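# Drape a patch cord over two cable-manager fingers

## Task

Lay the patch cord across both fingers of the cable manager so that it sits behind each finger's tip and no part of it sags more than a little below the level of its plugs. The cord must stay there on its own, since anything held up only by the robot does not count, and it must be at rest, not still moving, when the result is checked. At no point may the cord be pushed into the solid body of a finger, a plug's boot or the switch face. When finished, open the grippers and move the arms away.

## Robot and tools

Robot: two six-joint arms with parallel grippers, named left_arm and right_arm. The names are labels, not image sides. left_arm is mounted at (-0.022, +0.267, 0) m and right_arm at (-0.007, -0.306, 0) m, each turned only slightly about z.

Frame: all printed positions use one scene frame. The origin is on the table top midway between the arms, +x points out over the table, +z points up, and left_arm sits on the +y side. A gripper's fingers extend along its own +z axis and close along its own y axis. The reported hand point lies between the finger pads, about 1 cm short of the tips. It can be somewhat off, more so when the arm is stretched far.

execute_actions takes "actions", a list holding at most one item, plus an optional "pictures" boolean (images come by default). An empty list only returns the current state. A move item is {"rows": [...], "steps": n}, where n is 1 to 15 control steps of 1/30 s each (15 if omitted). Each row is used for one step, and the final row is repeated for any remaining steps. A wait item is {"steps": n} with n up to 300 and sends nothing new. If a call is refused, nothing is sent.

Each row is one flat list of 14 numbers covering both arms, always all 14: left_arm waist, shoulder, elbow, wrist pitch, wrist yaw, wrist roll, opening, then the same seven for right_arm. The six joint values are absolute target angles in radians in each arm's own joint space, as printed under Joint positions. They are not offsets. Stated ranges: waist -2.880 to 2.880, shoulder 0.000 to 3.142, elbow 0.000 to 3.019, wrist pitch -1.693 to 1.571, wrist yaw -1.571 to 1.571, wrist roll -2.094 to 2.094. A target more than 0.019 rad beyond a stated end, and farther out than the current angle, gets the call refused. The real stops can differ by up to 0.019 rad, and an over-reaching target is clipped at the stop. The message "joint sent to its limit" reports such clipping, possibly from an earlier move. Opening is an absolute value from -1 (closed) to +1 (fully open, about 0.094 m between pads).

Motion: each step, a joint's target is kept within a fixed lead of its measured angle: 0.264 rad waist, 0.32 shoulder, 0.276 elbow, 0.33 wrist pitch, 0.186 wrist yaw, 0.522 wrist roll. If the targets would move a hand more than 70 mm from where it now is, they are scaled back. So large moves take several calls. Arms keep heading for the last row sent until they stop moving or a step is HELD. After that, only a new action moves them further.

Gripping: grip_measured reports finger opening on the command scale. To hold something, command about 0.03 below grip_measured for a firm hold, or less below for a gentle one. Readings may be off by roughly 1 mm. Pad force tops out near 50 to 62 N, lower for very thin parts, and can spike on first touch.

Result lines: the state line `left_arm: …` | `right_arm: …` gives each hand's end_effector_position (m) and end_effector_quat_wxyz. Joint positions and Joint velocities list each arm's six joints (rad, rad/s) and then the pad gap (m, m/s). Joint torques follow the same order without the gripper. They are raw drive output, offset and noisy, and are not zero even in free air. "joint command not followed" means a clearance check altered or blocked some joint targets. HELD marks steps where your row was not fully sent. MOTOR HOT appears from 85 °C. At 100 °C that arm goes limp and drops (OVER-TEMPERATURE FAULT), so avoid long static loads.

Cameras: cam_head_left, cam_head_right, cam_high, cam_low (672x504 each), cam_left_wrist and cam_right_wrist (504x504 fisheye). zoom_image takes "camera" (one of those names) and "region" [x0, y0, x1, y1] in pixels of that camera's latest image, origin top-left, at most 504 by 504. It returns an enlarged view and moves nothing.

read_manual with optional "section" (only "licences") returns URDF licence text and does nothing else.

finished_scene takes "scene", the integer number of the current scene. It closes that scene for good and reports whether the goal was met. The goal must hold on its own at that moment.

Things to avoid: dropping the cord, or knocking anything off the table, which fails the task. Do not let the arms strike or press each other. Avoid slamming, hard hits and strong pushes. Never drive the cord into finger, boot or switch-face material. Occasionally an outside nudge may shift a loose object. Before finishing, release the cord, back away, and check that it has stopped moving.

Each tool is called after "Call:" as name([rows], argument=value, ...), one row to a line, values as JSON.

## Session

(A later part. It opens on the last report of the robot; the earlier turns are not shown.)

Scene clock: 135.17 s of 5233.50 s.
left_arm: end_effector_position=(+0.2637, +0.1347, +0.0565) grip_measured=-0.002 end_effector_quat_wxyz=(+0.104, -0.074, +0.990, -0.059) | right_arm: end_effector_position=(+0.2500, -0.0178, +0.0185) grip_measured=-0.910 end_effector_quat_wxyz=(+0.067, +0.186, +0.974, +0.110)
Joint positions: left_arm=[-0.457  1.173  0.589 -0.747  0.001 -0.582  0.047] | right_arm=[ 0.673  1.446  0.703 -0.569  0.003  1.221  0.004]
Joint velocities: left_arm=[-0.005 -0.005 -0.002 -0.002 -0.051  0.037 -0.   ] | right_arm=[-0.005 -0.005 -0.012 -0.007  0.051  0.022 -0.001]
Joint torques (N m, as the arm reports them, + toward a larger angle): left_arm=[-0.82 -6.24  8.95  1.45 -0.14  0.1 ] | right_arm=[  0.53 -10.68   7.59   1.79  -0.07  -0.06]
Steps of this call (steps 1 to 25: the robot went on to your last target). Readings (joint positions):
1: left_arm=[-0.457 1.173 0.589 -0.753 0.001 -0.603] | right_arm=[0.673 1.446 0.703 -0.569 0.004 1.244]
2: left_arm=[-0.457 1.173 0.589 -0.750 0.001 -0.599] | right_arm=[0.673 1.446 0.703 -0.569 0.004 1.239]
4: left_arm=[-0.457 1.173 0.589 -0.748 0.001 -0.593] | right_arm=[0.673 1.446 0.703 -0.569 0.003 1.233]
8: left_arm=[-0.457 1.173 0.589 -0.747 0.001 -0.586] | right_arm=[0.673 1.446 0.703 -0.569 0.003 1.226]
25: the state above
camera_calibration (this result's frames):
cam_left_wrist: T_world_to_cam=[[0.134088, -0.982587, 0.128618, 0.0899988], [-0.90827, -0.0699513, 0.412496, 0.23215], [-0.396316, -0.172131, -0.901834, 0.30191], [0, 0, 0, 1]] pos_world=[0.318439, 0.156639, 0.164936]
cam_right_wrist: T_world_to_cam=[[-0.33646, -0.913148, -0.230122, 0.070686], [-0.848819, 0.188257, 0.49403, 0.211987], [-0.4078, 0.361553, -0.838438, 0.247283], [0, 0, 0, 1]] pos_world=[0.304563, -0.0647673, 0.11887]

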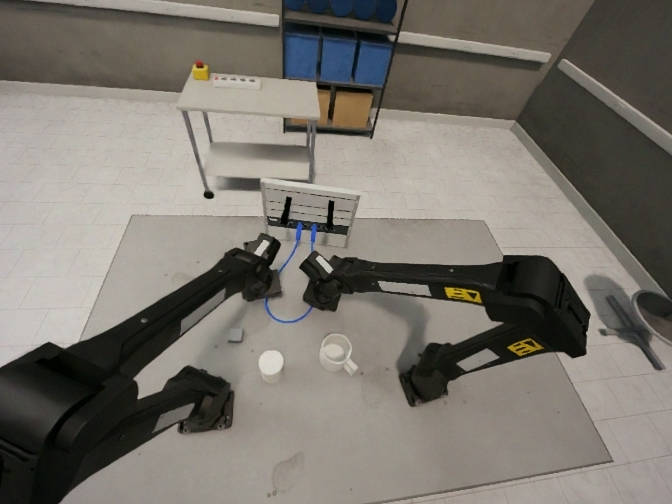

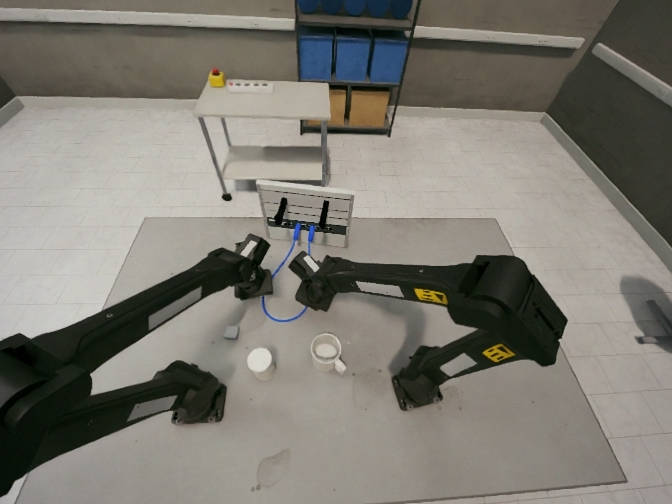

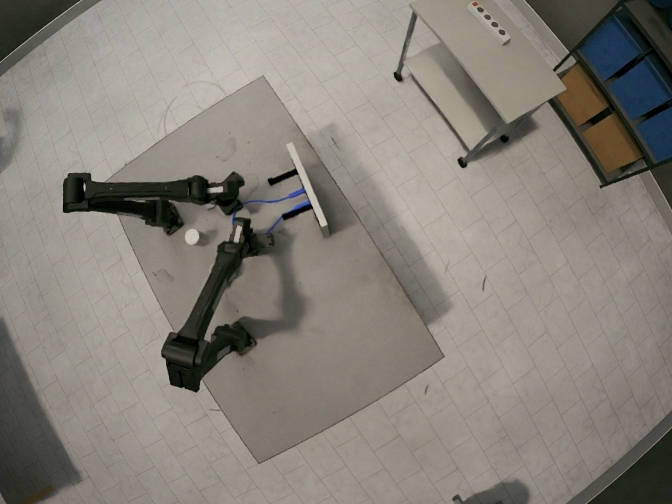

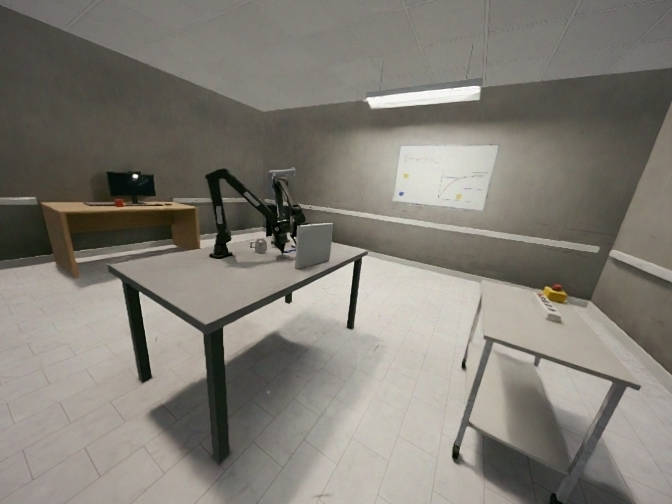

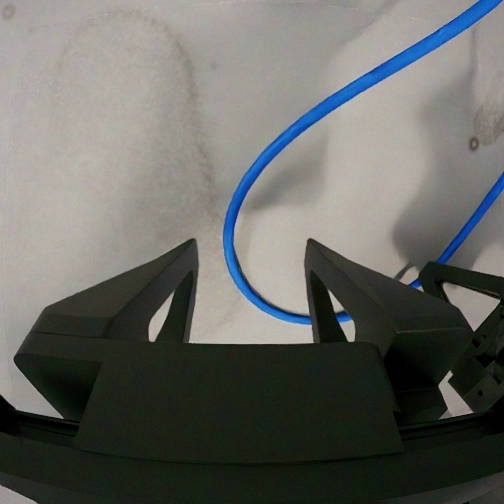

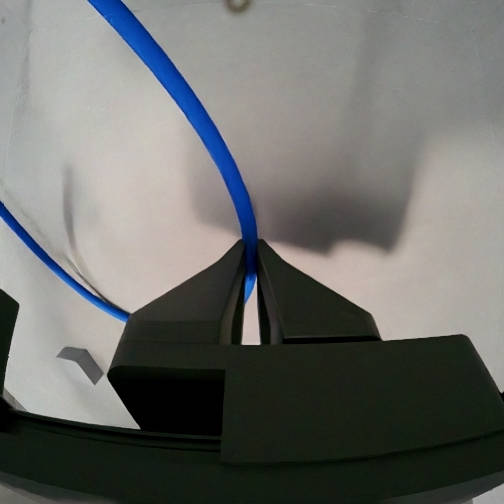

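Call:
execute_actions([
  {"rows":[[-0.457,1.19,0.585,-0.695,0,-0.57,0,0.67,1.44,0.702,-0.55,0,1.21,-0.925],[-0.457,1.21,0.57,-0.66,0,-0.57,0,0.67,1.44,0.702,-0.55,0,1.21,-0.925],[-0.457,1.23,0.555,-0.625,0,-0.57,0,0.67,1.44,0.702,-0.55,0,1.21,-0.925],[-0.457,1.25,0.54,-0.59,0,-0.57,0,0.67,1.44,0.702,-0.55,0,1.21,-0.925],[-0.457,1.27,0.524,-0.555,0,-0.57,0,0.67,1.44,0.702,-0.55,0,1.21,-0.925]],"steps":15},
], pictures=false)

Call:
execute_actions([
  {"rows":[[-0.457,1.27,0.524,-0.555,0,-0.57,0,0.67,1.44,0.702,-0.55,0,1.21,-0.925],[-0.457,1.27,0.524,-0.555,0,-0.57,0,0.67,1.44,0.702,-0.55,0,1.21,-0.925],[-0.457,1.27,0.524,-0.555,0,-0.57,0,0.67,1.44,0.702,-0.55,0,1.21,-0.925],[-0.457,1.27,0.524,-0.555,0,-0.57,0,0.67,1.44,0.702,-0.55,0,1.21,-0.925],[-0.457,1.27,0.524,-0.555,0,-0.57,-0.925,0.67,1.44,0.702,-0.55,0,1.21,-0.925]],"steps":15},
], pictures=false)

Scene clock: 147.30 s of 5233.50 s.
left_arm: end_effector_position=(+0.2628, +0.1351, +0.0120) grip_measured=-0.002 end_effector_quat_wxyz=(+0.105, -0.074, +0.990, -0.059) | right_arm: end_effector_position=(+0.2500, -0.0178, +0.0185) grip_measured=-0.910 end_effector_quat_wxyz=(+0.067, +0.186, +0.974, +0.110)
Joint positions: left_arm=[-0.457  1.277  0.521 -0.574  0.001 -0.582  0.047] | right_arm=[ 0.673  1.446  0.703 -0.569  0.003  1.221  0.004]
Joint velocities: left_arm=[-0.005 -0.015 -0.002  0.007  0.022  0.007 -0.001] | right_arm=[-0.005  0.005 -0.002 -0.002 -0.022 -0.051  0.001]
Joint torques (N m, as the arm reports them, + toward a larger angle): left_arm=[-0.35 -7.05  7.59  1.77 -0.14  0.13] | right_arm=[ -0.01 -10.41   7.87   1.89  -0.09  -0.08]
Steps of this call (steps 1 to 15: the robot went on to your last target; steps 16 to 90: nothing new was sent; then 8.63 s passed at rest; steps 91 to 105: all 15 steps of this action). Readings (joint positions):
91: left_arm=[-0.457 1.174 0.589 -0.740 0.001 -0.582] | right_arm=[0.673 1.446 0.703 -0.569 0.003 1.221]
92: left_arm=[-0.457 1.177 0.586 -0.722 0.001 -0.582] | right_arm=[0.673 1.446 0.703 -0.569 0.003 1.221]
94: left_arm=[-0.457 1.195 0.575 -0.663 0.001 -0.582] | right_arm=[0.673 1.446 0.703 -0.569 0.003 1.221]
98: left_arm=[-0.457 1.261 0.536 -0.582 0.001 -0.582] | right_arm=[0.673 1.446 0.703 -0.569 0.003 1.221]
105: the state above

Scene clock: 147.80 s of 5233.50 s.
left_arm: end_effector_position=(+0.2630, +0.1350, +0.0120) grip_measured=-0.923 end_effector_quat_wxyz=(+0.106, -0.074, +0.990, -0.059) | right_arm: end_effector_position=(+0.2500, -0.0178, +0.0185) grip_measured=-0.910 end_effector_quat_wxyz=(+0.067, +0.186, +0.974, +0.110)
Joint positions: left_arm=[-0.457  1.277  0.521 -0.573  0.001 -0.582  0.004] | right_arm=[ 0.673  1.446  0.703 -0.569  0.003  1.221  0.004]
Joint velocities: left_arm=[-0.005 -0.005 -0.012  0.002 -0.051 -0.037 -0.001] | right_arm=[ 0.005 -0.015 -0.007 -0.007  0.007  0.007  0.   ]
Joint torques (N m, as the arm reports them, + toward a larger angle): left_arm=[-0.5  -7.13  7.68  1.45 -0.14  0.12] | right_arm=[  0.41 -10.19   7.75   1.72  -0.03  -0.13]
Steps of this call (steps 1 to 15: all 15 steps of this action). Readings (joint positions):
1: left_arm=[-0.457 1.277 0.521 -0.573 0.001 -0.582] | right_arm=[0.673 1.446 0.703 -0.569 0.003 1.221]
2: left_arm=[-0.457 1.277 0.521 -0.573 0.001 -0.582] | right_arm=[0.673 1.446 0.703 -0.569 0.003 1.221]
4: left_arm=[-0.457 1.277 0.521 -0.573 0.001 -0.582] | right_arm=[0.673 1.446 0.703 -0.569 0.003 1.221]
8: left_arm=[-0.457 1.277 0.521 -0.573 0.001 -0.582] | right_arm=[0.673 1.446 0.703 -0.569 0.003 1.221]
15: the state above

Perhaps the left reading is offset this scene; close further and look.

Call:
execute_actions([
  {"rows":[[-0.457,1.27,0.524,-0.555,0,-0.57,-0.96,0.67,1.44,0.702,-0.55,0,1.21,-0.935]],"steps":10},
])

Scene clock: 153.60 s of 5233.50 s.
left_arm: end_effector_position=(+0.2630, +0.1350, +0.0120) grip_measured=-0.958 end_effector_quat_wxyz=(+0.106, -0.074, +0.990, -0.059) | right_arm: end_effector_position=(+0.2500, -0.0178, +0.0185) grip_measured=-0.917 end_effector_quat_wxyz=(+0.067, +0.185, +0.974, +0.110)
Joint positions: left_arm=[-0.457  1.277  0.521 -0.573  0.001 -0.582  0.002] | right_arm=[ 0.673  1.446  0.703 -0.569  0.003  1.221  0.004]
Joint velocities: left_arm=[-0.005 -0.005 -0.017  0.002 -0.022 -0.007  0.   ] | right_arm=[ 0.005 -0.005  0.007  0.017  0.022  0.051 -0.   ]
Joint torques (N m, as the arm reports them, + toward a larger angle): left_arm=[-0.39 -6.76  7.52  1.39 -0.14  0.14] | right_arm=[ 0.65 -9.96  7.9   1.87 -0.08 -0.1 ]
Steps of this call (steps 1 to 15: the robot went on to your last target; steps 16 to 90: nothing new was sent; then 2.47 s passed at rest; steps 91 to 100: all 10 steps of this action). Readings (joint positions):
91: left_arm=[-0.457 1.277 0.521 -0.573 0.001 -0.582] | right_arm=[0.673 1.446 0.703 -0.569 0.003 1.221]
92: left_arm=[-0.457 1.277 0.521 -0.573 0.001 -0.582] | right_arm=[0.673 1.446 0.703 -0.569 0.003 1.221]
94: left_arm=[-0.457 1.277 0.521 -0.573 0.001 -0.582] | right_arm=[0.673 1.446 0.703 -0.569 0.003 1.221]
98: left_arm=[-0.457 1.277 0.521 -0.573 0.001 -0.582] | right_arm=[0.673 1.446 0.703 -0.569 0.003 1.221]
100: the state above
camera_calibration (this result's frames):
cam_left_wrist: T_world_to_cam=[[0.13336, -0.982482, 0.13017, 0.0962729], [-0.909451, -0.0691225, 0.410026, 0.250154], [-0.393846, -0.173065, -0.902737, 0.261049], [0, 0, 0, 1]] pos_world=[0.317477, 0.157056, 0.120557]
cam_right_wrist: T_world_to_cam=[[-0.336107, -0.913287, -0.230086, 0.0705945], [-0.848924, 0.187977, 0.493956, 0.212009], [-0.407873, 0.361348, -0.838491, 0.247299], [0, 0, 0, 1]] pos_world=[0.304574, -0.0647406, 0.118877]

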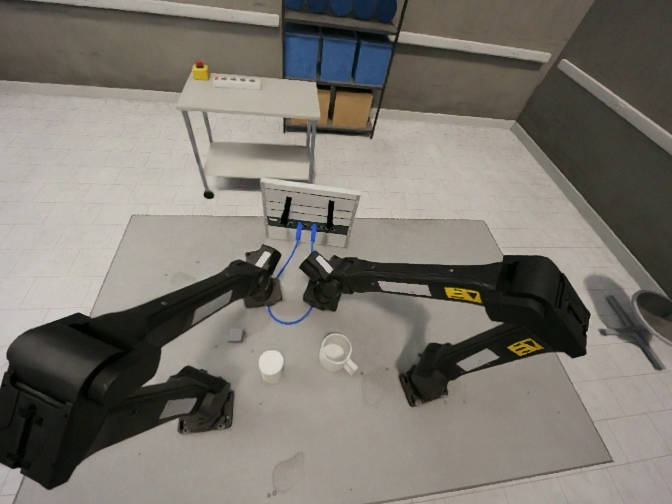

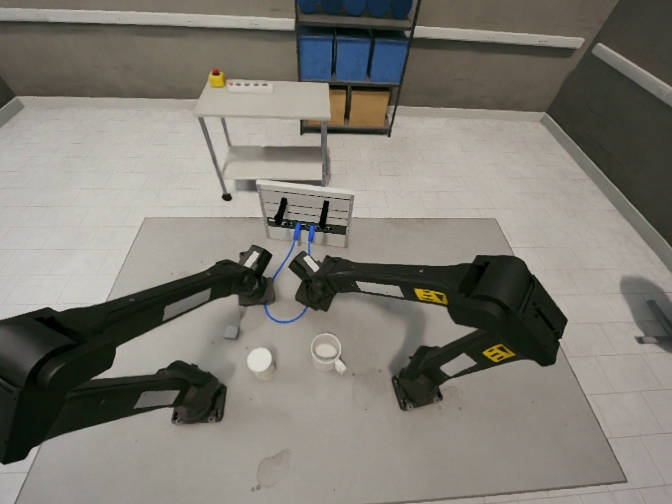

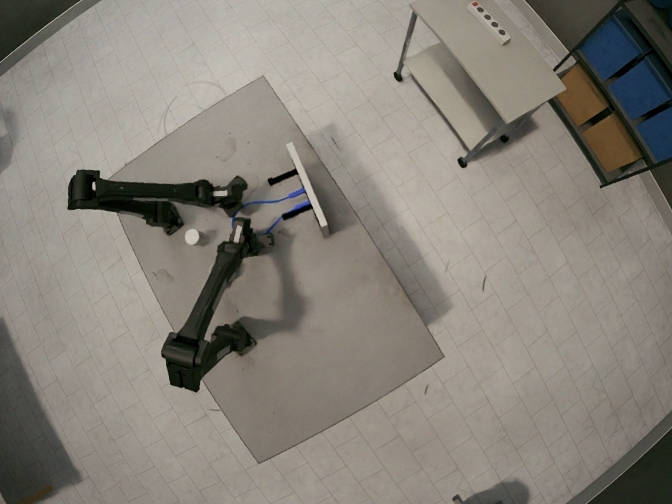

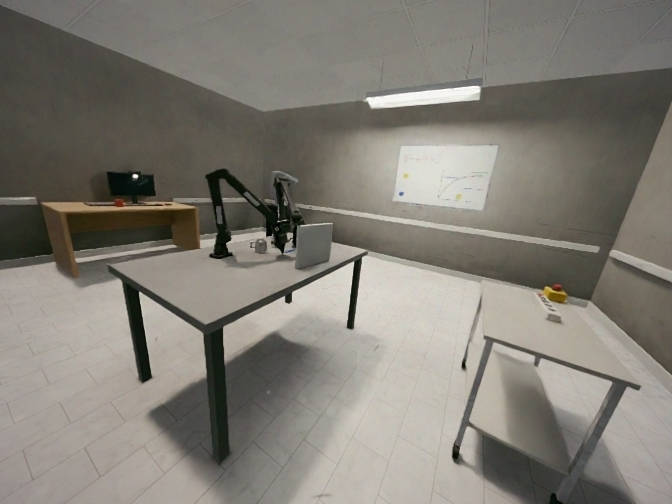

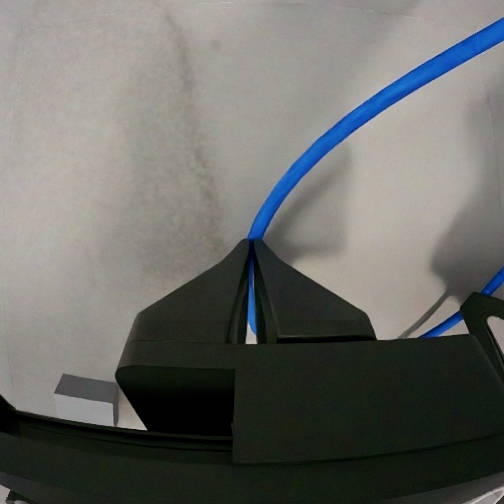

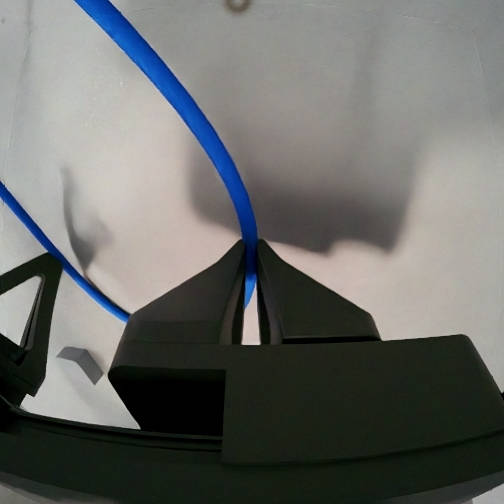

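Call:
execute_actions([
  {"rows":[[-0.457,1.27,0.524,-0.555,0,-0.57,-0.3,0.67,1.44,0.702,-0.55,0,1.21,-0.935],[-0.457,1.27,0.524,-0.555,0,-0.57,-0.3,0.67,1.44,0.702,-0.55,0,1.21,-0.935],[-0.457,1.27,0.524,-0.555,0,-0.57,-0.3,0.67,1.44,0.702,-0.55,0,1.21,-0.935],[-0.457,1.27,0.524,-0.555,0,-0.57,-0.3,0.67,1.44,0.702,-0.55,0,1.21,-0.935],[-0.457,1.27,0.524,-0.555,0,-0.57,-0.3,0.67,1.44,0.702,-0.55,0,1.21,-0.935],[-0.457,1.27,0.524,-0.555,0,-0.57,-0.3,0.67,1.44,0.702,-0.55,0,1.21,-0.935],[-0.457,1.3,0.524,-0.535,0,-0.57,-0.3,0.67,1.44,0.702,-0.55,0,1.21,-0.935]],"steps":15},
], pictures=false)

Call:
execute_actions([
  {"rows":[[-0.457,1.3,0.524,-0.535,0,-0.57,-0.3,0.67,1.44,0.702,-0.55,0,1.21,-0.935],[-0.457,1.3,0.524,-0.535,0,-0.57,-0.3,0.67,1.44,0.702,-0.55,0,1.21,-0.935],[-0.457,1.3,0.524,-0.535,0,-0.57,-0.3,0.67,1.44,0.702,-0.55,0,1.21,-0.935],[-0.457,1.3,0.524,-0.535,0,-0.57,-0.3,0.67,1.44,0.702,-0.55,0,1.21,-0.935],[-0.457,1.3,0.524,-0.535,0,-0.57,-0.3,0.67,1.44,0.702,-0.55,0,1.21,-0.935],[-0.457,1.3,0.524,-0.535,0,-0.57,-0.935,0.67,1.44,0.702,-0.55,0,1.21,-0.935]],"steps":15},
], pictures=false)

Scene clock: 172.10 s of 5233.50 s.
left_arm: end_effector_position=(+0.2656, +0.1338, +0.0087) grip_measured=-0.302 end_effector_quat_wxyz=(+0.107, -0.074, +0.990, -0.060) | right_arm: end_effector_position=(+0.2500, -0.0178, +0.0185) grip_measured=-0.917 end_effector_quat_wxyz=(+0.067, +0.185, +0.974, +0.110)
Joint positions: left_arm=[-0.457  1.292  0.521 -0.553  0.001 -0.581  0.033] | right_arm=[ 0.673  1.446  0.703 -0.569  0.003  1.221  0.004]
Joint velocities: left_arm=[-0.015  0.005  0.002 -0.012  0.095 -0.051 -0.001] | right_arm=[-0.005 -0.015  0.007 -0.007 -0.081 -0.007  0.001]
Joint torques (N m, as the arm reports them, + toward a larger angle): left_arm=[-0.36 -6.02  7.54  1.42 -0.13  0.12] | right_arm=[  0.01 -10.45   7.76   1.89  -0.01  -0.08]
Steps of this call (steps 1 to 15: the robot went on to your last target; steps 16 to 90: nothing new was sent; then 15.00 s passed at rest; steps 91 to 105: all 15 steps of this action). Readings (joint positions):
91: left_arm=[-0.457 1.277 0.521 -0.573 0.001 -0.581] | right_arm=[0.673 1.446 0.703 -0.569 0.003 1.221]
92: left_arm=[-0.457 1.277 0.521 -0.573 0.001 -0.581] | right_arm=[0.673 1.446 0.703 -0.569 0.003 1.221]
94: left_arm=[-0.457 1.277 0.521 -0.573 0.001 -0.581] | right_arm=[0.673 1.446 0.703 -0.569 0.003 1.221]
98: left_arm=[-0.457 1.281 0.521 -0.563 0.001 -0.581] | right_arm=[0.673 1.446 0.703 -0.569 0.003 1.221]
105: the state above

Scene clock: 172.60 s of 5233.50 s.
left_arm: end_effector_position=(+0.2662, +0.1336, +0.0089) grip_measured=-0.914 end_effector_quat_wxyz=(+0.109, -0.073, +0.990, -0.061) | right_arm: end_effector_position=(+0.2500, -0.0178, +0.0185) grip_measured=-0.917 end_effector_quat_wxyz=(+0.067, +0.185, +0.974, +0.110)
Joint positions: left_arm=[-0.457  1.292  0.521 -0.55   0.001 -0.581  0.004] | right_arm=[ 0.673  1.446  0.703 -0.569  0.003  1.221  0.004]
Joint velocities: left_arm=[-0.005 -0.005 -0.002  0.002 -0.051  0.051 -0.   ] | right_arm=[ 0.005 -0.005  0.007  0.012  0.051 -0.007 -0.   ]
Joint torques (N m, as the arm reports them, + toward a larger angle): left_arm=[ 0.06 -6.31  7.48  1.44 -0.11  0.14] | right_arm=[  0.62 -10.05   7.89   1.78  -0.01  -0.05]
Steps of this call (steps 1 to 15: all 15 steps of this action). Readings (joint positions):
1: left_arm=[-0.457 1.292 0.521 -0.553 0.001 -0.581] | right_arm=[0.673 1.446 0.703 -0.569 0.003 1.221]
2: left_arm=[-0.457 1.292 0.521 -0.553 0.001 -0.581] | right_arm=[0.673 1.446 0.703 -0.569 0.003 1.221]
4: left_arm=[-0.457 1.292 0.521 -0.553 0.001 -0.581] | right_arm=[0.673 1.446 0.703 -0.569 0.003 1.221]
8: left_arm=[-0.457 1.292 0.521 -0.553 0.001 -0.581] | right_arm=[0.673 1.446 0.703 -0.569 0.003 1.221]
15: the state above

Gripped. Lift.

Call:
execute_actions([
  {"rows":[[-0.454,1.29,0.558,-0.59,0,-0.592,-0.935,0.656,1.431,0.72,-0.589,0,1.235,-0.935],[-0.447,1.29,0.597,-0.636,0,-0.614,-0.935,0.639,1.421,0.745,-0.628,0,1.26,-0.935],[-0.44,1.29,0.637,-0.675,0,-0.636,-0.935,0.623,1.412,0.771,-0.667,0,1.285,-0.935],[-0.433,1.29,0.677,-0.713,0,-0.658,-0.935,0.606,1.403,0.799,-0.706,0,1.31,-0.935],[-0.426,1.29,0.717,-0.752,0,-0.68,-0.935,0.59,1.394,0.827,-0.745,0,1.34,-0.935],[-0.418,1.29,0.756,-0.79,0,-0.702,-0.935,0.574,1.384,0.855,-0.784,0,1.368,-0.935],[-0.411,1.29,0.796,-0.829,0,-0.724,-0.935,0.557,1.375,0.883,-0.823,0,1.391,-0.935],[-0.404,1.29,0.836,-0.867,0,-0.746,-0.935,0.541,1.366,0.912,-0.862,0,1.414,-0.935],[-0.397,1.29,0.875,-0.906,0,-0.768,-0.935,0.524,1.356,0.94,-0.901,0,1.437,-0.935],[-0.39,1.289,0.915,-0.944,0,-0.79,-0.935,0.508,1.347,0.968,-0.94,0,1.46,-0.935]],"steps":15},
], pictures=false)

Call:
execute_actions([
  {"rows":[[-0.386,1.297,0.956,-0.976,0,-0.856,-0.935,0.495,1.347,1.004,-0.972,0,1.517,-0.935],[-0.382,1.304,0.997,-1.007,0,-0.922,-0.935,0.482,1.348,1.04,-1.004,0,1.574,-0.935],[-0.378,1.312,1.038,-1.039,0,-0.988,-0.935,0.47,1.348,1.076,-1.036,0,1.631,-0.935],[-0.374,1.319,1.079,-1.07,0,-1.054,-0.935,0.457,1.349,1.112,-1.068,0,1.688,-0.935],[-0.37,1.327,1.12,-1.102,0,-1.12,-0.935,0.444,1.349,1.148,-1.1,0,1.745,-0.935],[-0.366,1.335,1.161,-1.134,0,-1.186,-0.935,0.431,1.349,1.184,-1.132,0,1.802,-0.935],[-0.362,1.342,1.202,-1.165,0,-1.252,-0.935,0.418,1.35,1.22,-1.164,0,1.859,-0.935],[-0.358,1.35,1.243,-1.197,0,-1.318,-0.935,0.406,1.35,1.256,-1.196,0,1.916,-0.935],[-0.354,1.357,1.284,-1.228,0,-1.384,-0.935,0.393,1.351,1.292,-1.228,0,1.973,-0.935],[-0.35,1.365,1.32,-1.26,0,-1.45,-0.935,0.38,1.351,1.328,-1.26,0,2.03,-0.935]],"steps":15},
], pictures=false)

Call:
execute_actions([
  {"steps":20},
])

Call:
zoom_image(camera="cam_head_left", region=[240,160,380,260])

Scene clock: 197.17 s of 5233.50 s.
left_arm: end_effector_position=(+0.3506, +0.1205, +0.1343) grip_measured=-0.913 end_effector_quat_wxyz=(+0.115, -0.186, +0.973, -0.073) | right_arm: end_effector_position=(+0.3073, -0.0539, +0.1070) grip_measured=-0.917 end_effector_quat_wxyz=(+0.051, +0.359, +0.928, +0.087)
Joint positions: left_arm=[-0.398  1.282  0.902 -0.916  0.001 -0.752  0.004] | right_arm=[ 0.506  1.363  0.91  -0.915  0.001  1.415  0.004]
Joint velocities: left_arm=[ 0.005 -0.093  0.037 -0.085 -0.095 -0.227  0.001] | right_arm=[-0.044 -0.249  0.3   -0.115 -0.022  0.242 -0.   ]
Joint torques (N m, as the arm reports them, + toward a larger angle): left_arm=[ 0.65 -7.81  9.71  0.19 -0.15 -0.06] | right_arm=[  0.83 -10.06  12.58   0.27  -0.05   0.17]
Steps of this call (steps 1 to 15: the robot went on to your last target; steps 16 to 110: nothing new was sent; then 20.40 s passed at rest; steps 111 to 125: all 15 steps of this action). Readings (joint positions):
111: left_arm=[-0.457 1.292 0.522 -0.556 0.001 -0.581] | right_arm=[0.672 1.446 0.703 -0.569 0.002 1.221]
112: left_arm=[-0.457 1.292 0.527 -0.574 0.001 -0.584] | right_arm=[0.669 1.446 0.703 -0.579 0.002 1.225]
114: left_arm=[-0.456 1.292 0.562 -0.638 0.001 -0.601] | right_arm=[0.650 1.441 0.711 -0.628 0.002 1.245]
118: left_arm=[-0.437 1.292 0.701 -0.785 0.001 -0.660] | right_arm=[0.581 1.421 0.773 -0.768 0.001 1.313]
125: the state above

Scene clock: 197.67 s of 5233.50 s.
left_arm: end_effector_position=(+0.4069, +0.1156, +0.2550) grip_measured=-0.914 end_effector_quat_wxyz=(+0.089, -0.482, +0.865, -0.103) | right_arm: end_effector_position=(+0.3781, -0.0714, +0.2498) grip_measured=-0.917 end_effector_quat_wxyz=(+0.043, +0.633, +0.762, +0.125)
Joint positions: left_arm=[-0.362  1.355  1.294 -1.236  0.003 -1.355  0.004] | right_arm=[ 0.376  1.352  1.279 -1.233  0.     1.935  0.004]
Joint velocities: left_arm=[ 0.015 -0.005  0.007 -0.134  0.081 -0.623 -0.   ] | right_arm=[-0.054 -0.024  0.242 -0.037 -0.037  0.476 -0.   ]
Joint torques (N m, as the arm reports them, + toward a larger angle): left_arm=[ 0.2  -8.41 11.43  0.09 -0.36 -0.07] | right_arm=[  1.6  -11.4   13.66   0.24   0.     0.14]
Steps of this call (steps 1 to 15: all 15 steps of this action). Readings (joint positions):
1: left_arm=[-0.398 1.281 0.905 -0.928 0.001 -0.768] | right_arm=[0.505 1.356 0.922 -0.925 0.001 1.431]
2: left_arm=[-0.398 1.283 0.912 -0.950 0.001 -0.795] | right_arm=[0.503 1.353 0.936 -0.946 0.001 1.456]
4: left_arm=[-0.396 1.296 0.947 -1.011 0.001 -0.870] | right_arm=[0.492 1.353 0.978 -1.001 0.000 1.524]
8: left_arm=[-0.382 1.339 1.100 -1.129 0.001 -1.070] | right_arm=[0.445 1.353 1.090 -1.111 0.000 1.682]
15: the state above

Scene clock: 198.33 s of 5233.50 s.
left_arm: end_effector_position=(+0.4053, +0.1160, +0.2497) grip_measured=-0.914 end_effector_quat_wxyz=(+0.078, -0.518, +0.846, -0.098) | right_arm: end_effector_position=(+0.3771, -0.0719, +0.2510) grip_measured=-0.917 end_effector_quat_wxyz=(+0.037, +0.664, +0.736, +0.123)
Joint positions: left_arm=[-0.362  1.365  1.294 -1.248  0.003 -1.436  0.004] | right_arm=[ 0.376  1.353  1.284 -1.244 -0.     2.016  0.004]
Joint velocities: left_arm=[-0.024  0.005  0.002 -0.012  0.022 -0.007  0.   ] | right_arm=[-0.015  0.005 -0.017  0.007 -0.007  0.022 -0.   ]
Joint torques (N m, as the arm reports them, + toward a larger angle): left_arm=[  0.72 -10.66  11.66   0.31  -0.27  -0.05] | right_arm=[  0.96 -11.49  14.18   0.41   0.05   0.16]
Steps of this call (steps 1 to 20: the robot went on to your last target). Readings (joint positions):
1: left_arm=[-0.362 1.356 1.294 -1.241 0.003 -1.372] | right_arm=[0.376 1.351 1.284 -1.235 0.000 1.951]
2: left_arm=[-0.362 1.359 1.294 -1.246 0.003 -1.385] | right_arm=[0.376 1.351 1.284 -1.237 -0.000 1.965]
4: left_arm=[-0.362 1.363 1.294 -1.248 0.003 -1.404] | right_arm=[0.376 1.353 1.284 -1.242 -0.000 1.984]
8: left_arm=[-0.362 1.365 1.294 -1.248 0.003 -1.424] | right_arm=[0.376 1.353 1.284 -1.244 -0.000 2.004]
20: the state above
camera_calibration (this result's frames):
cam_left_wrist: T_world_to_cam=[[0.861063, -0.445914, 0.244398, -0.358004], [-0.502208, -0.670389, 0.546229, 0.151452], [-0.0797292, -0.593077, -0.801189, 0.424475], [0, 0, 0, 1]] pos_world=[0.418168, 0.193639, 0.344853]
cam_right_wrist: T_world_to_cam=[[-0.969453, -0.100718, -0.223646, 0.413082], [-0.226156, 0.720009, 0.65608, -0.0220751], [0.0949478, 0.686617, -0.720792, 0.317903], [0, 0, 0, 1]] pos_world=[0.365286, -0.160779, 0.33601]

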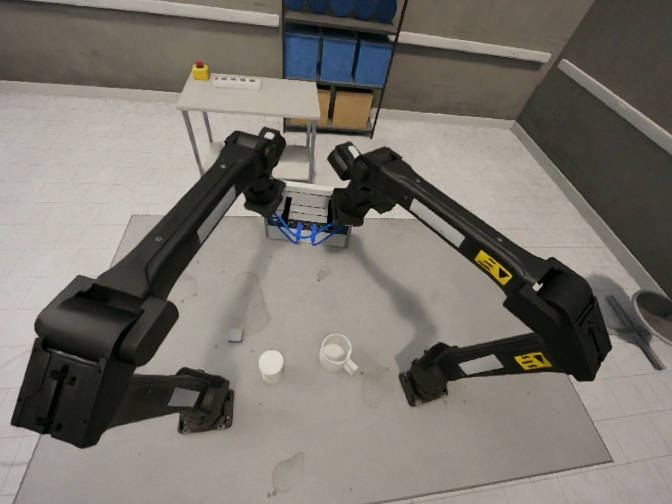

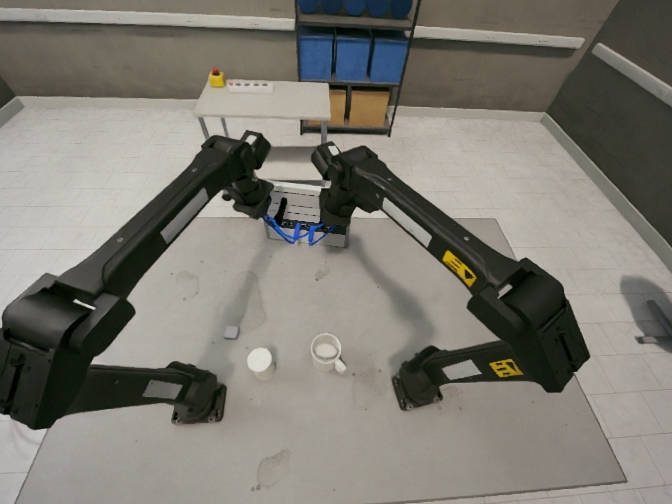

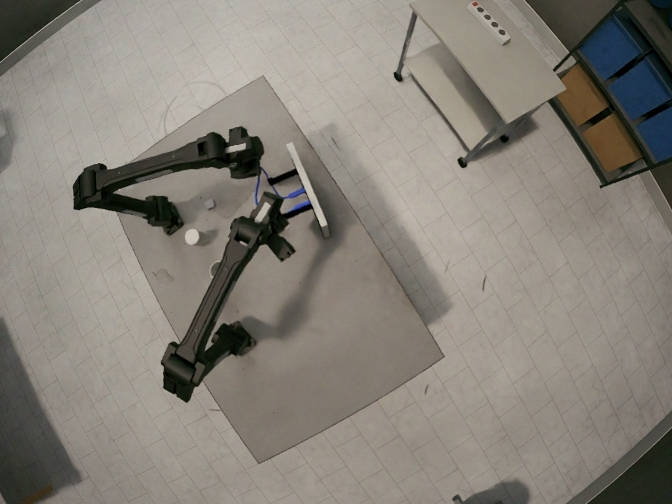

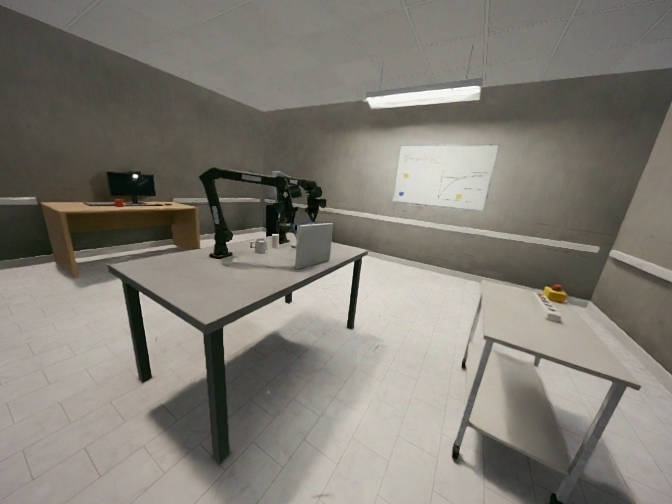

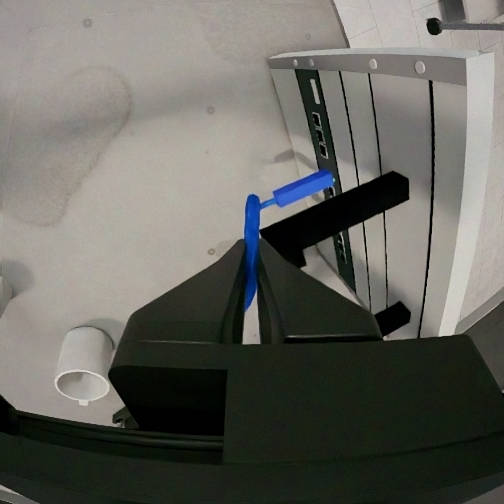

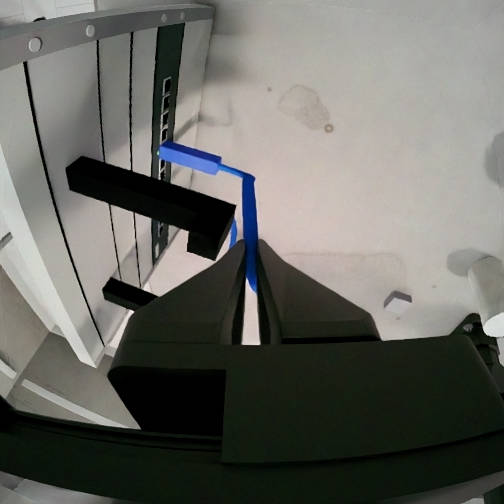

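Region (240, 160, 380, 260) of cam_head_left's 672x504 image, scaled by 3.600, with more detail than that image has; it fills the top 360 rows of this view, and the rest is white.

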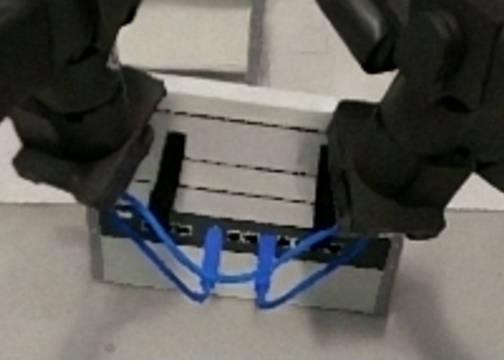

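Call:
execute_actions([
  {"rows":[[-0.35,1.365,1.35,-1.26,0,-1.47,-0.935,0.38,1.351,1.363,-1.26,0,2.04,-0.935],[-0.35,1.365,1.365,-1.26,0,-1.49,-0.935,0.38,1.351,1.378,-1.26,0,2.04,-0.935],[-0.349,1.378,1.377,-1.26,0,-1.51,-0.935,0.371,1.364,1.389,-1.26,0,2.05,-0.935],[-0.348,1.391,1.388,-1.26,0,-1.53,-0.935,0.363,1.376,1.4,-1.26,0,2.05,-0.935],[-0.346,1.404,1.4,-1.26,0,-1.55,-0.935,0.354,1.389,1.412,-1.26,0,2.06,-0.935],[-0.345,1.417,1.411,-1.26,0,-1.57,-0.935,0.345,1.402,1.423,-1.26,0,2.06,-0.935],[-0.344,1.43,1.423,-1.26,0,-1.59,-0.935,0.337,1.414,1.434,-1.26,0,2.06,-0.935],[-0.343,1.443,1.434,-1.26,0,-1.61,-0.935,0.328,1.427,1.445,-1.26,0,2.06,-0.935],[-0.341,1.457,1.446,-1.26,0,-1.63,-0.935,0.319,1.44,1.456,-1.26,0,2.06,-0.935],[-0.34,1.47,1.457,-1.26,0,-1.65,-0.935,0.311,1.452,1.467,-1.26,0,2.06,-0.935],[-0.339,1.483,1.469,-1.26,0,-1.67,-0.935,0.302,1.465,1.479,-1.26,0,2.06,-0.935],[-0.338,1.496,1.48,-1.26,0,-1.69,-0.935,0.293,1.478,1.49,-1.26,0,2.06,-0.935],[-0.336,1.509,1.492,-1.26,0,-1.7,-0.935,0.285,1.49,1.501,-1.26,0,2.06,-0.935],[-0.335,1.522,1.503,-1.26,0,-1.7,-0.935,0.276,1.503,1.512,-1.26,0,2.06,-0.935]],"steps":15},
], pictures=false)

Call:
execute_actions([
  {"steps":20},
])

Call:
zoom_image(camera="cam_head_left", region=[240,160,380,260])

Scene clock: 218.43 s of 5233.50 s.
left_arm: end_effector_position=(+0.4565, +0.1015, +0.2464) grip_measured=-0.914 end_effector_quat_wxyz=(+0.066, -0.605, +0.787, -0.103) | right_arm: end_effector_position=(+0.4415, -0.0818, +0.2524) grip_measured=-0.917 end_effector_quat_wxyz=(+0.040, +0.705, +0.697, +0.124)
Joint positions: left_arm=[-0.356  1.507  1.434 -1.252  0.003 -1.643  0.004] | right_arm=[ 0.292  1.484  1.422 -1.247 -0.002  2.047  0.004]
Joint velocities: left_arm=[ 0.063  0.327  0.266 -0.002  0.095 -0.3   -0.001] | right_arm=[-0.269  0.386  0.237 -0.007  0.007 -0.022  0.   ]
Joint torques (N m, as the arm reports them, + toward a larger angle): left_arm=[  1.31 -12.55  13.64   0.4   -0.25  -0.07] | right_arm=[  1.07 -13.94  17.39   0.52   0.08   0.15]
Steps of this call (steps 1 to 15: the robot went on to your last target; steps 16 to 90: nothing new was sent; then 16.60 s passed at rest; steps 91 to 105: all 15 steps of this action). Readings (joint positions):
91: left_arm=[-0.362 1.365 1.294 -1.248 0.003 -1.440] | right_arm=[0.376 1.353 1.284 -1.244 -0.000 2.019]
92: left_arm=[-0.362 1.365 1.295 -1.249 0.003 -1.447] | right_arm=[0.376 1.353 1.285 -1.244 -0.000 2.021]
94: left_arm=[-0.362 1.369 1.303 -1.250 0.003 -1.469] | right_arm=[0.376 1.356 1.293 -1.246 -0.000 2.027]
98: left_arm=[-0.362 1.407 1.353 -1.252 0.003 -1.529] | right_arm=[0.360 1.387 1.342 -1.247 -0.001 2.040]
105: the state above

Scene clock: 219.10 s of 5233.50 s.
left_arm: end_effector_position=(+0.4627, +0.1033, +0.2416) grip_measured=-0.914 end_effector_quat_wxyz=(+0.062, -0.626, +0.771, -0.101) | right_arm: end_effector_position=(+0.4503, -0.0871, +0.2432) grip_measured=-0.917 end_effector_quat_wxyz=(+0.038, +0.713, +0.691, +0.115)
Joint positions: left_arm=[-0.349  1.527  1.445 -1.252  0.003 -1.688  0.004] | right_arm=[ 0.275  1.512  1.431 -1.247 -0.002  2.049  0.004]
Joint velocities: left_arm=[ 0.005 -0.005  0.002  0.002 -0.051 -0.022  0.001] | right_arm=[-0.005 -0.015 -0.007 -0.002 -0.066 -0.037 -0.001]
Joint torques (N m, as the arm reports them, + toward a larger angle): left_arm=[  0.7  -13.07  13.93   0.43  -0.25  -0.04] | right_arm=[  0.71 -15.22  17.57   0.52   0.08   0.13]
Steps of this call (steps 1 to 20: the robot went on to your last target). Readings (joint positions):
1: left_arm=[-0.354 1.517 1.440 -1.252 0.003 -1.652] | right_arm=[0.285 1.495 1.427 -1.247 -0.002 2.047]
2: left_arm=[-0.352 1.523 1.443 -1.252 0.003 -1.659] | right_arm=[0.279 1.503 1.429 -1.247 -0.002 2.047]
4: left_arm=[-0.350 1.527 1.443 -1.252 0.003 -1.670] | right_arm=[0.275 1.511 1.429 -1.247 -0.002 2.048]
8: left_arm=[-0.349 1.527 1.445 -1.252 0.003 -1.681] | right_arm=[0.275 1.512 1.431 -1.247 -0.002 2.049]
20: the state above
camera_calibration (this result's frames):
cam_left_wrist: T_world_to_cam=[[0.952794, -0.197549, 0.23056, -0.475855], [-0.298863, -0.744094, 0.597499, 0.0773637], [0.0535231, -0.638199, -0.768008, 0.349939], [0, 0, 0, 1]] pos_world=[0.457783, 0.186892, 0.332245]
cam_right_wrist: T_world_to_cam=[[-0.978027, 0.0291469, -0.20643, 0.491785], [-0.117215, 0.741971, 0.660105, -0.0376081], [0.172405, 0.669798, -0.722252, 0.279759], [0, 0, 0, 1]] pos_world=[0.428338, -0.173812, 0.328401]

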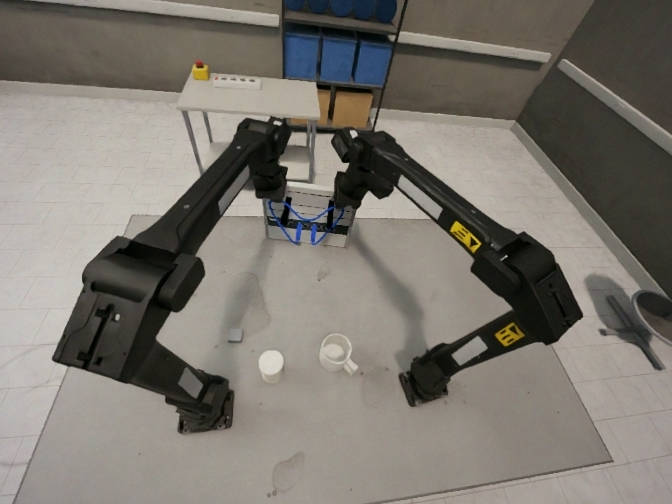

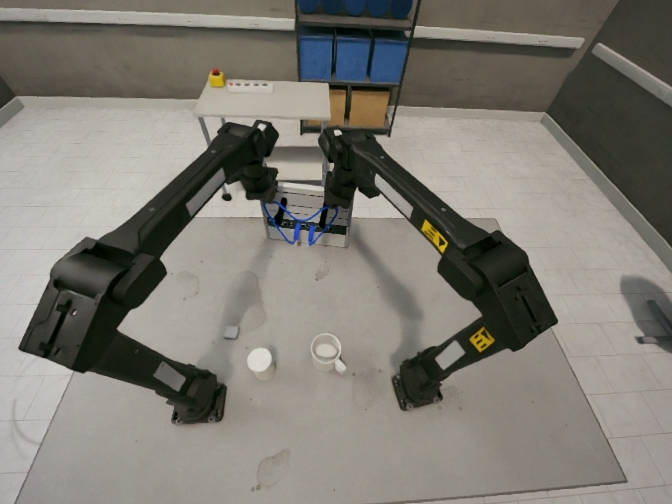

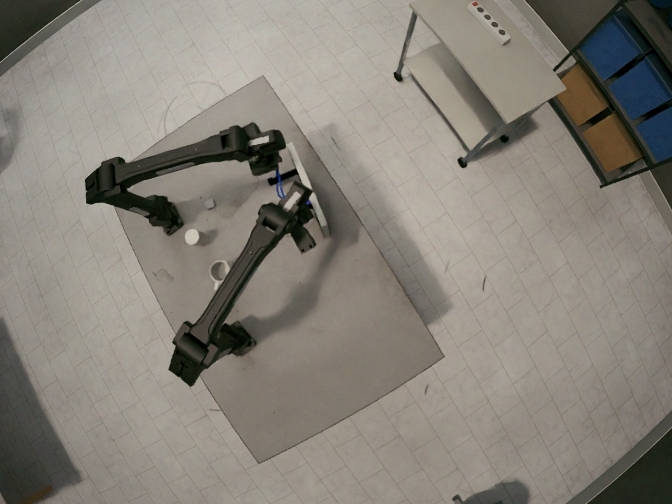

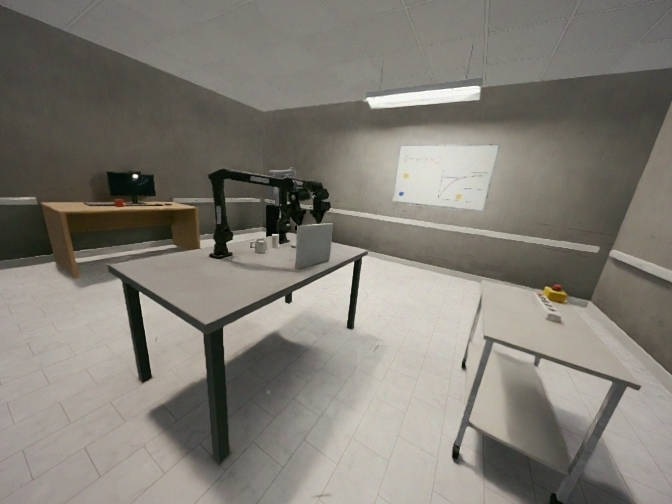

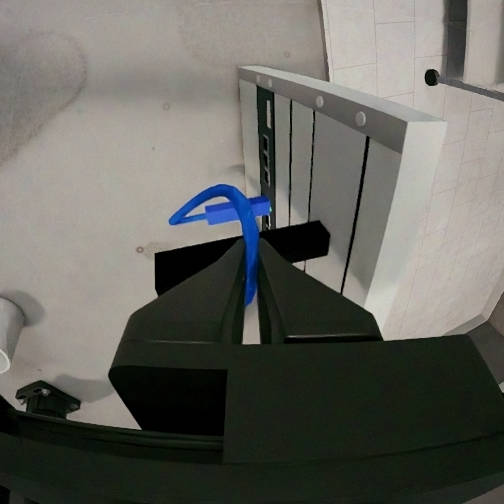

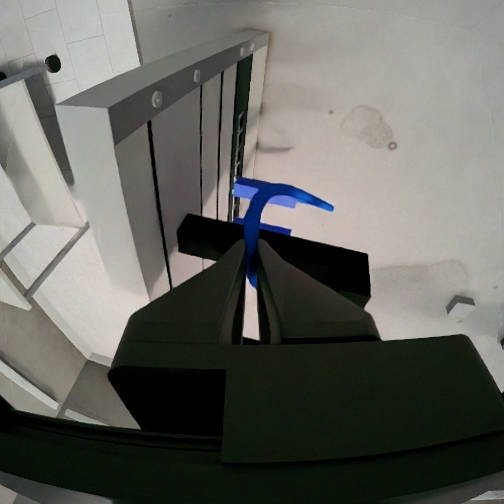

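Region (240, 160, 380, 260) of cam_head_left's 672x504 image, scaled by 3.600, with more detail than that image has; it fills the top 360 rows of this view, and the rest is white.

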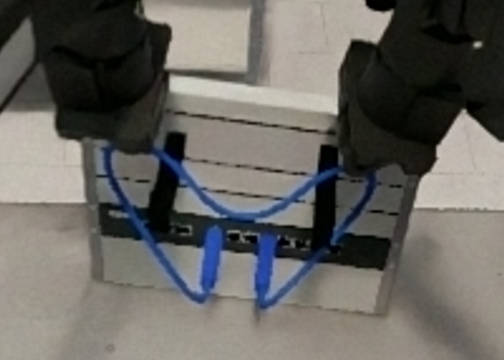

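Call:
execute_actions([
  {"rows":[[-0.331,1.531,1.503,-1.26,0,-1.70,-0.935,0.272,1.512,1.512,-1.26,0,2.06,-0.935],[-0.327,1.540,1.503,-1.26,0,-1.70,-0.935,0.268,1.521,1.512,-1.26,0,2.06,-0.935],[-0.323,1.550,1.503,-1.26,0,-1.70,-0.935,0.264,1.530,1.512,-1.26,0,2.06,-0.935],[-0.319,1.559,1.503,-1.26,0,-1.70,-0.935,0.260,1.539,1.512,-1.26,0,2.06,-0.935],[-0.315,1.569,1.503,-1.26,0,-1.70,-0.935,0.255,1.548,1.512,-1.26,0,2.06,-0.935],[-0.31,1.578,1.503,-1.26,0,-1.70,-0.935,0.25,1.557,1.512,-1.26,0,2.06,-0.935]],"steps":15},
])

Scene clock: 249.37 s of 5233.50 s.
left_arm: end_effector_position=(+0.4737, +0.1150, +0.2199) grip_measured=-0.914 end_effector_quat_wxyz=(+0.052, -0.638, +0.764, -0.082) | right_arm: end_effector_position=(+0.4597, -0.0939, +0.2264) grip_measured=-0.917 end_effector_quat_wxyz=(+0.033, +0.721, +0.685, +0.099)
Joint positions: left_arm=[-0.32   1.577  1.452 -1.252  0.003 -1.689  0.004] | right_arm=[ 0.255  1.551  1.437 -1.247 -0.002  2.05   0.004]
Joint velocities: left_arm=[-0.005 -0.015 -0.007  0.007 -0.022  0.051 -0.001] | right_arm=[-0.034 -0.005  0.027 -0.007  0.022  0.022  0.001]
Joint torques (N m, as the arm reports them, + toward a larger angle): left_arm=[  0.13 -12.17  13.36   0.26  -0.24  -0.05] | right_arm=[  0.43 -14.19  16.85   0.43   0.14   0.13]
Steps of this call (steps 1 to 15: the robot went on to your last target; steps 16 to 90: nothing new was sent; then 26.77 s passed at rest; steps 91 to 105: all 15 steps of this action). Readings (joint positions):
91: left_arm=[-0.349 1.527 1.445 -1.252 0.003 -1.689] | right_arm=[0.275 1.512 1.431 -1.247 -0.002 2.050]
92: left_arm=[-0.348 1.527 1.445 -1.252 0.003 -1.689] | right_arm=[0.275 1.512 1.431 -1.247 -0.002 2.050]
94: left_arm=[-0.345 1.530 1.446 -1.252 0.003 -1.689] | right_arm=[0.275 1.513 1.431 -1.247 -0.002 2.050]
98: left_arm=[-0.332 1.553 1.452 -1.252 0.003 -1.689] | right_arm=[0.265 1.530 1.436 -1.247 -0.002 2.050]
105: the state above
camera_calibration (this result's frames):
cam_left_wrist: T_world_to_cam=[[0.966773, -0.172464, 0.188694, -0.479384], [-0.252476, -0.759862, 0.599054, 0.0818377], [0.0400667, -0.62679, -0.778157, 0.347475], [0, 0, 0, 1]] pos_world=[0.470196, 0.197303, 0.311822]
cam_right_wrist: T_world_to_cam=[[-0.983167, 0.0462258, -0.176764, 0.494878], [-0.0818895, 0.753363, 0.652486, -0.0337804], [0.163329, 0.655978, -0.736896, 0.276727], [0, 0, 0, 1]] pos_world=[0.438584, -0.178954, 0.313437]

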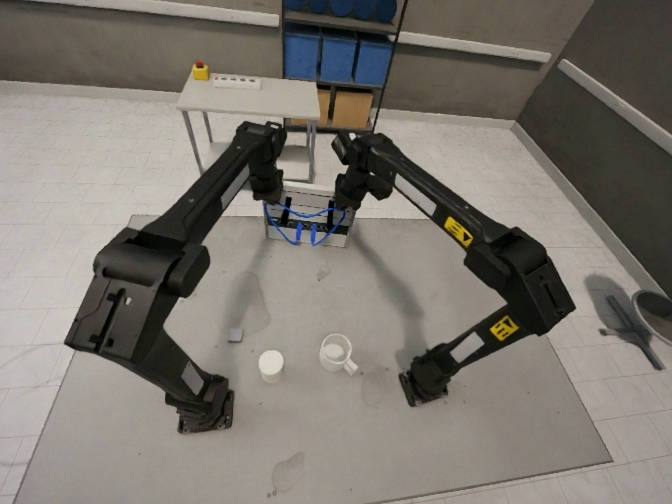

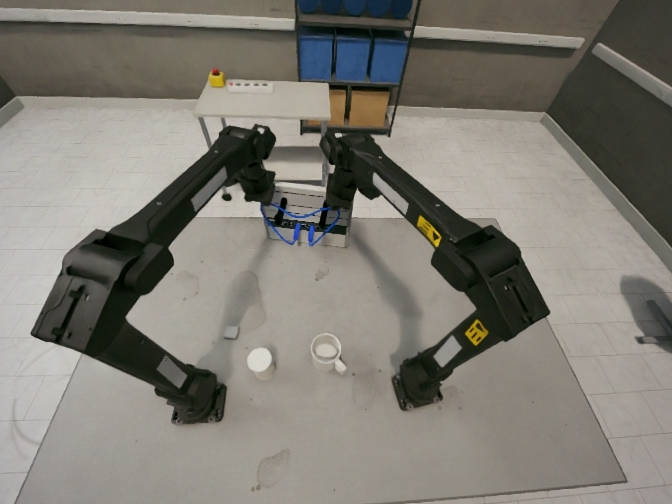

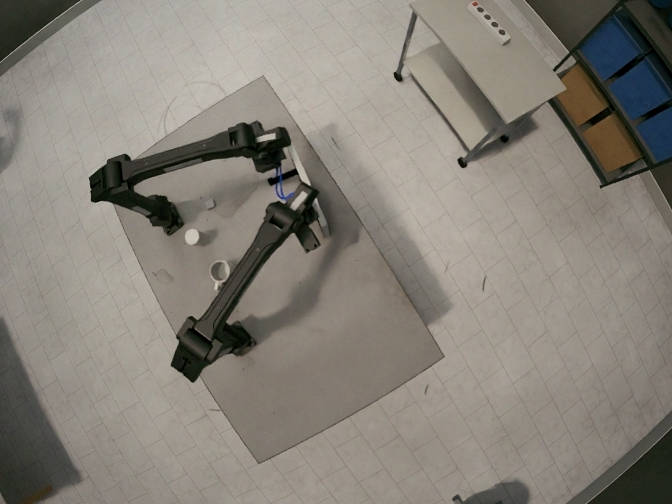

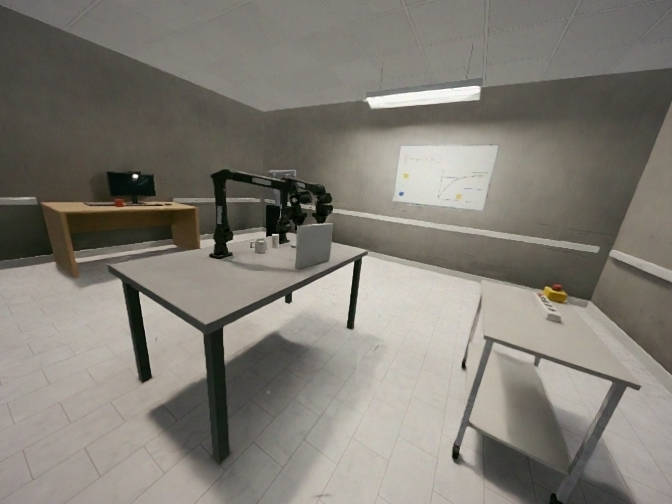

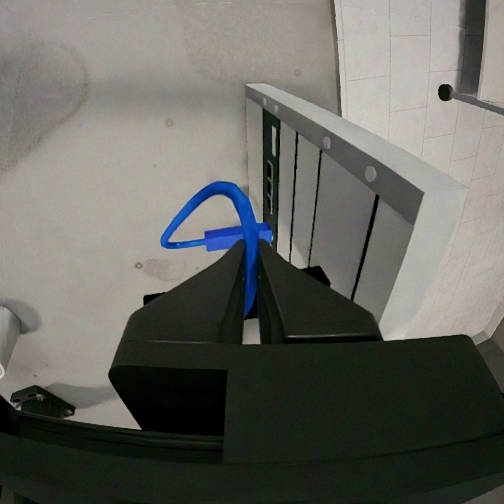

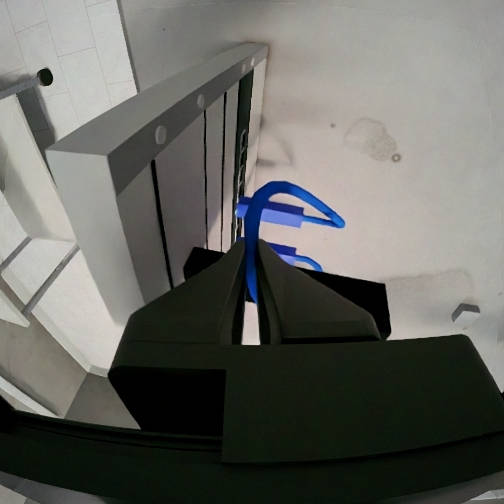

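Call:
zoom_image(camera="cam_head_left", region=[240, 160, 380, 260])

Region (240, 160, 380, 260) of cam_head_left's 672x504 image, scaled by 3.600, with more detail than that image has; it fills the top 360 rows of this view, and the rest is white.

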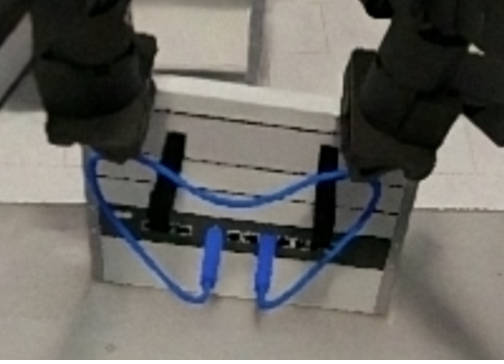

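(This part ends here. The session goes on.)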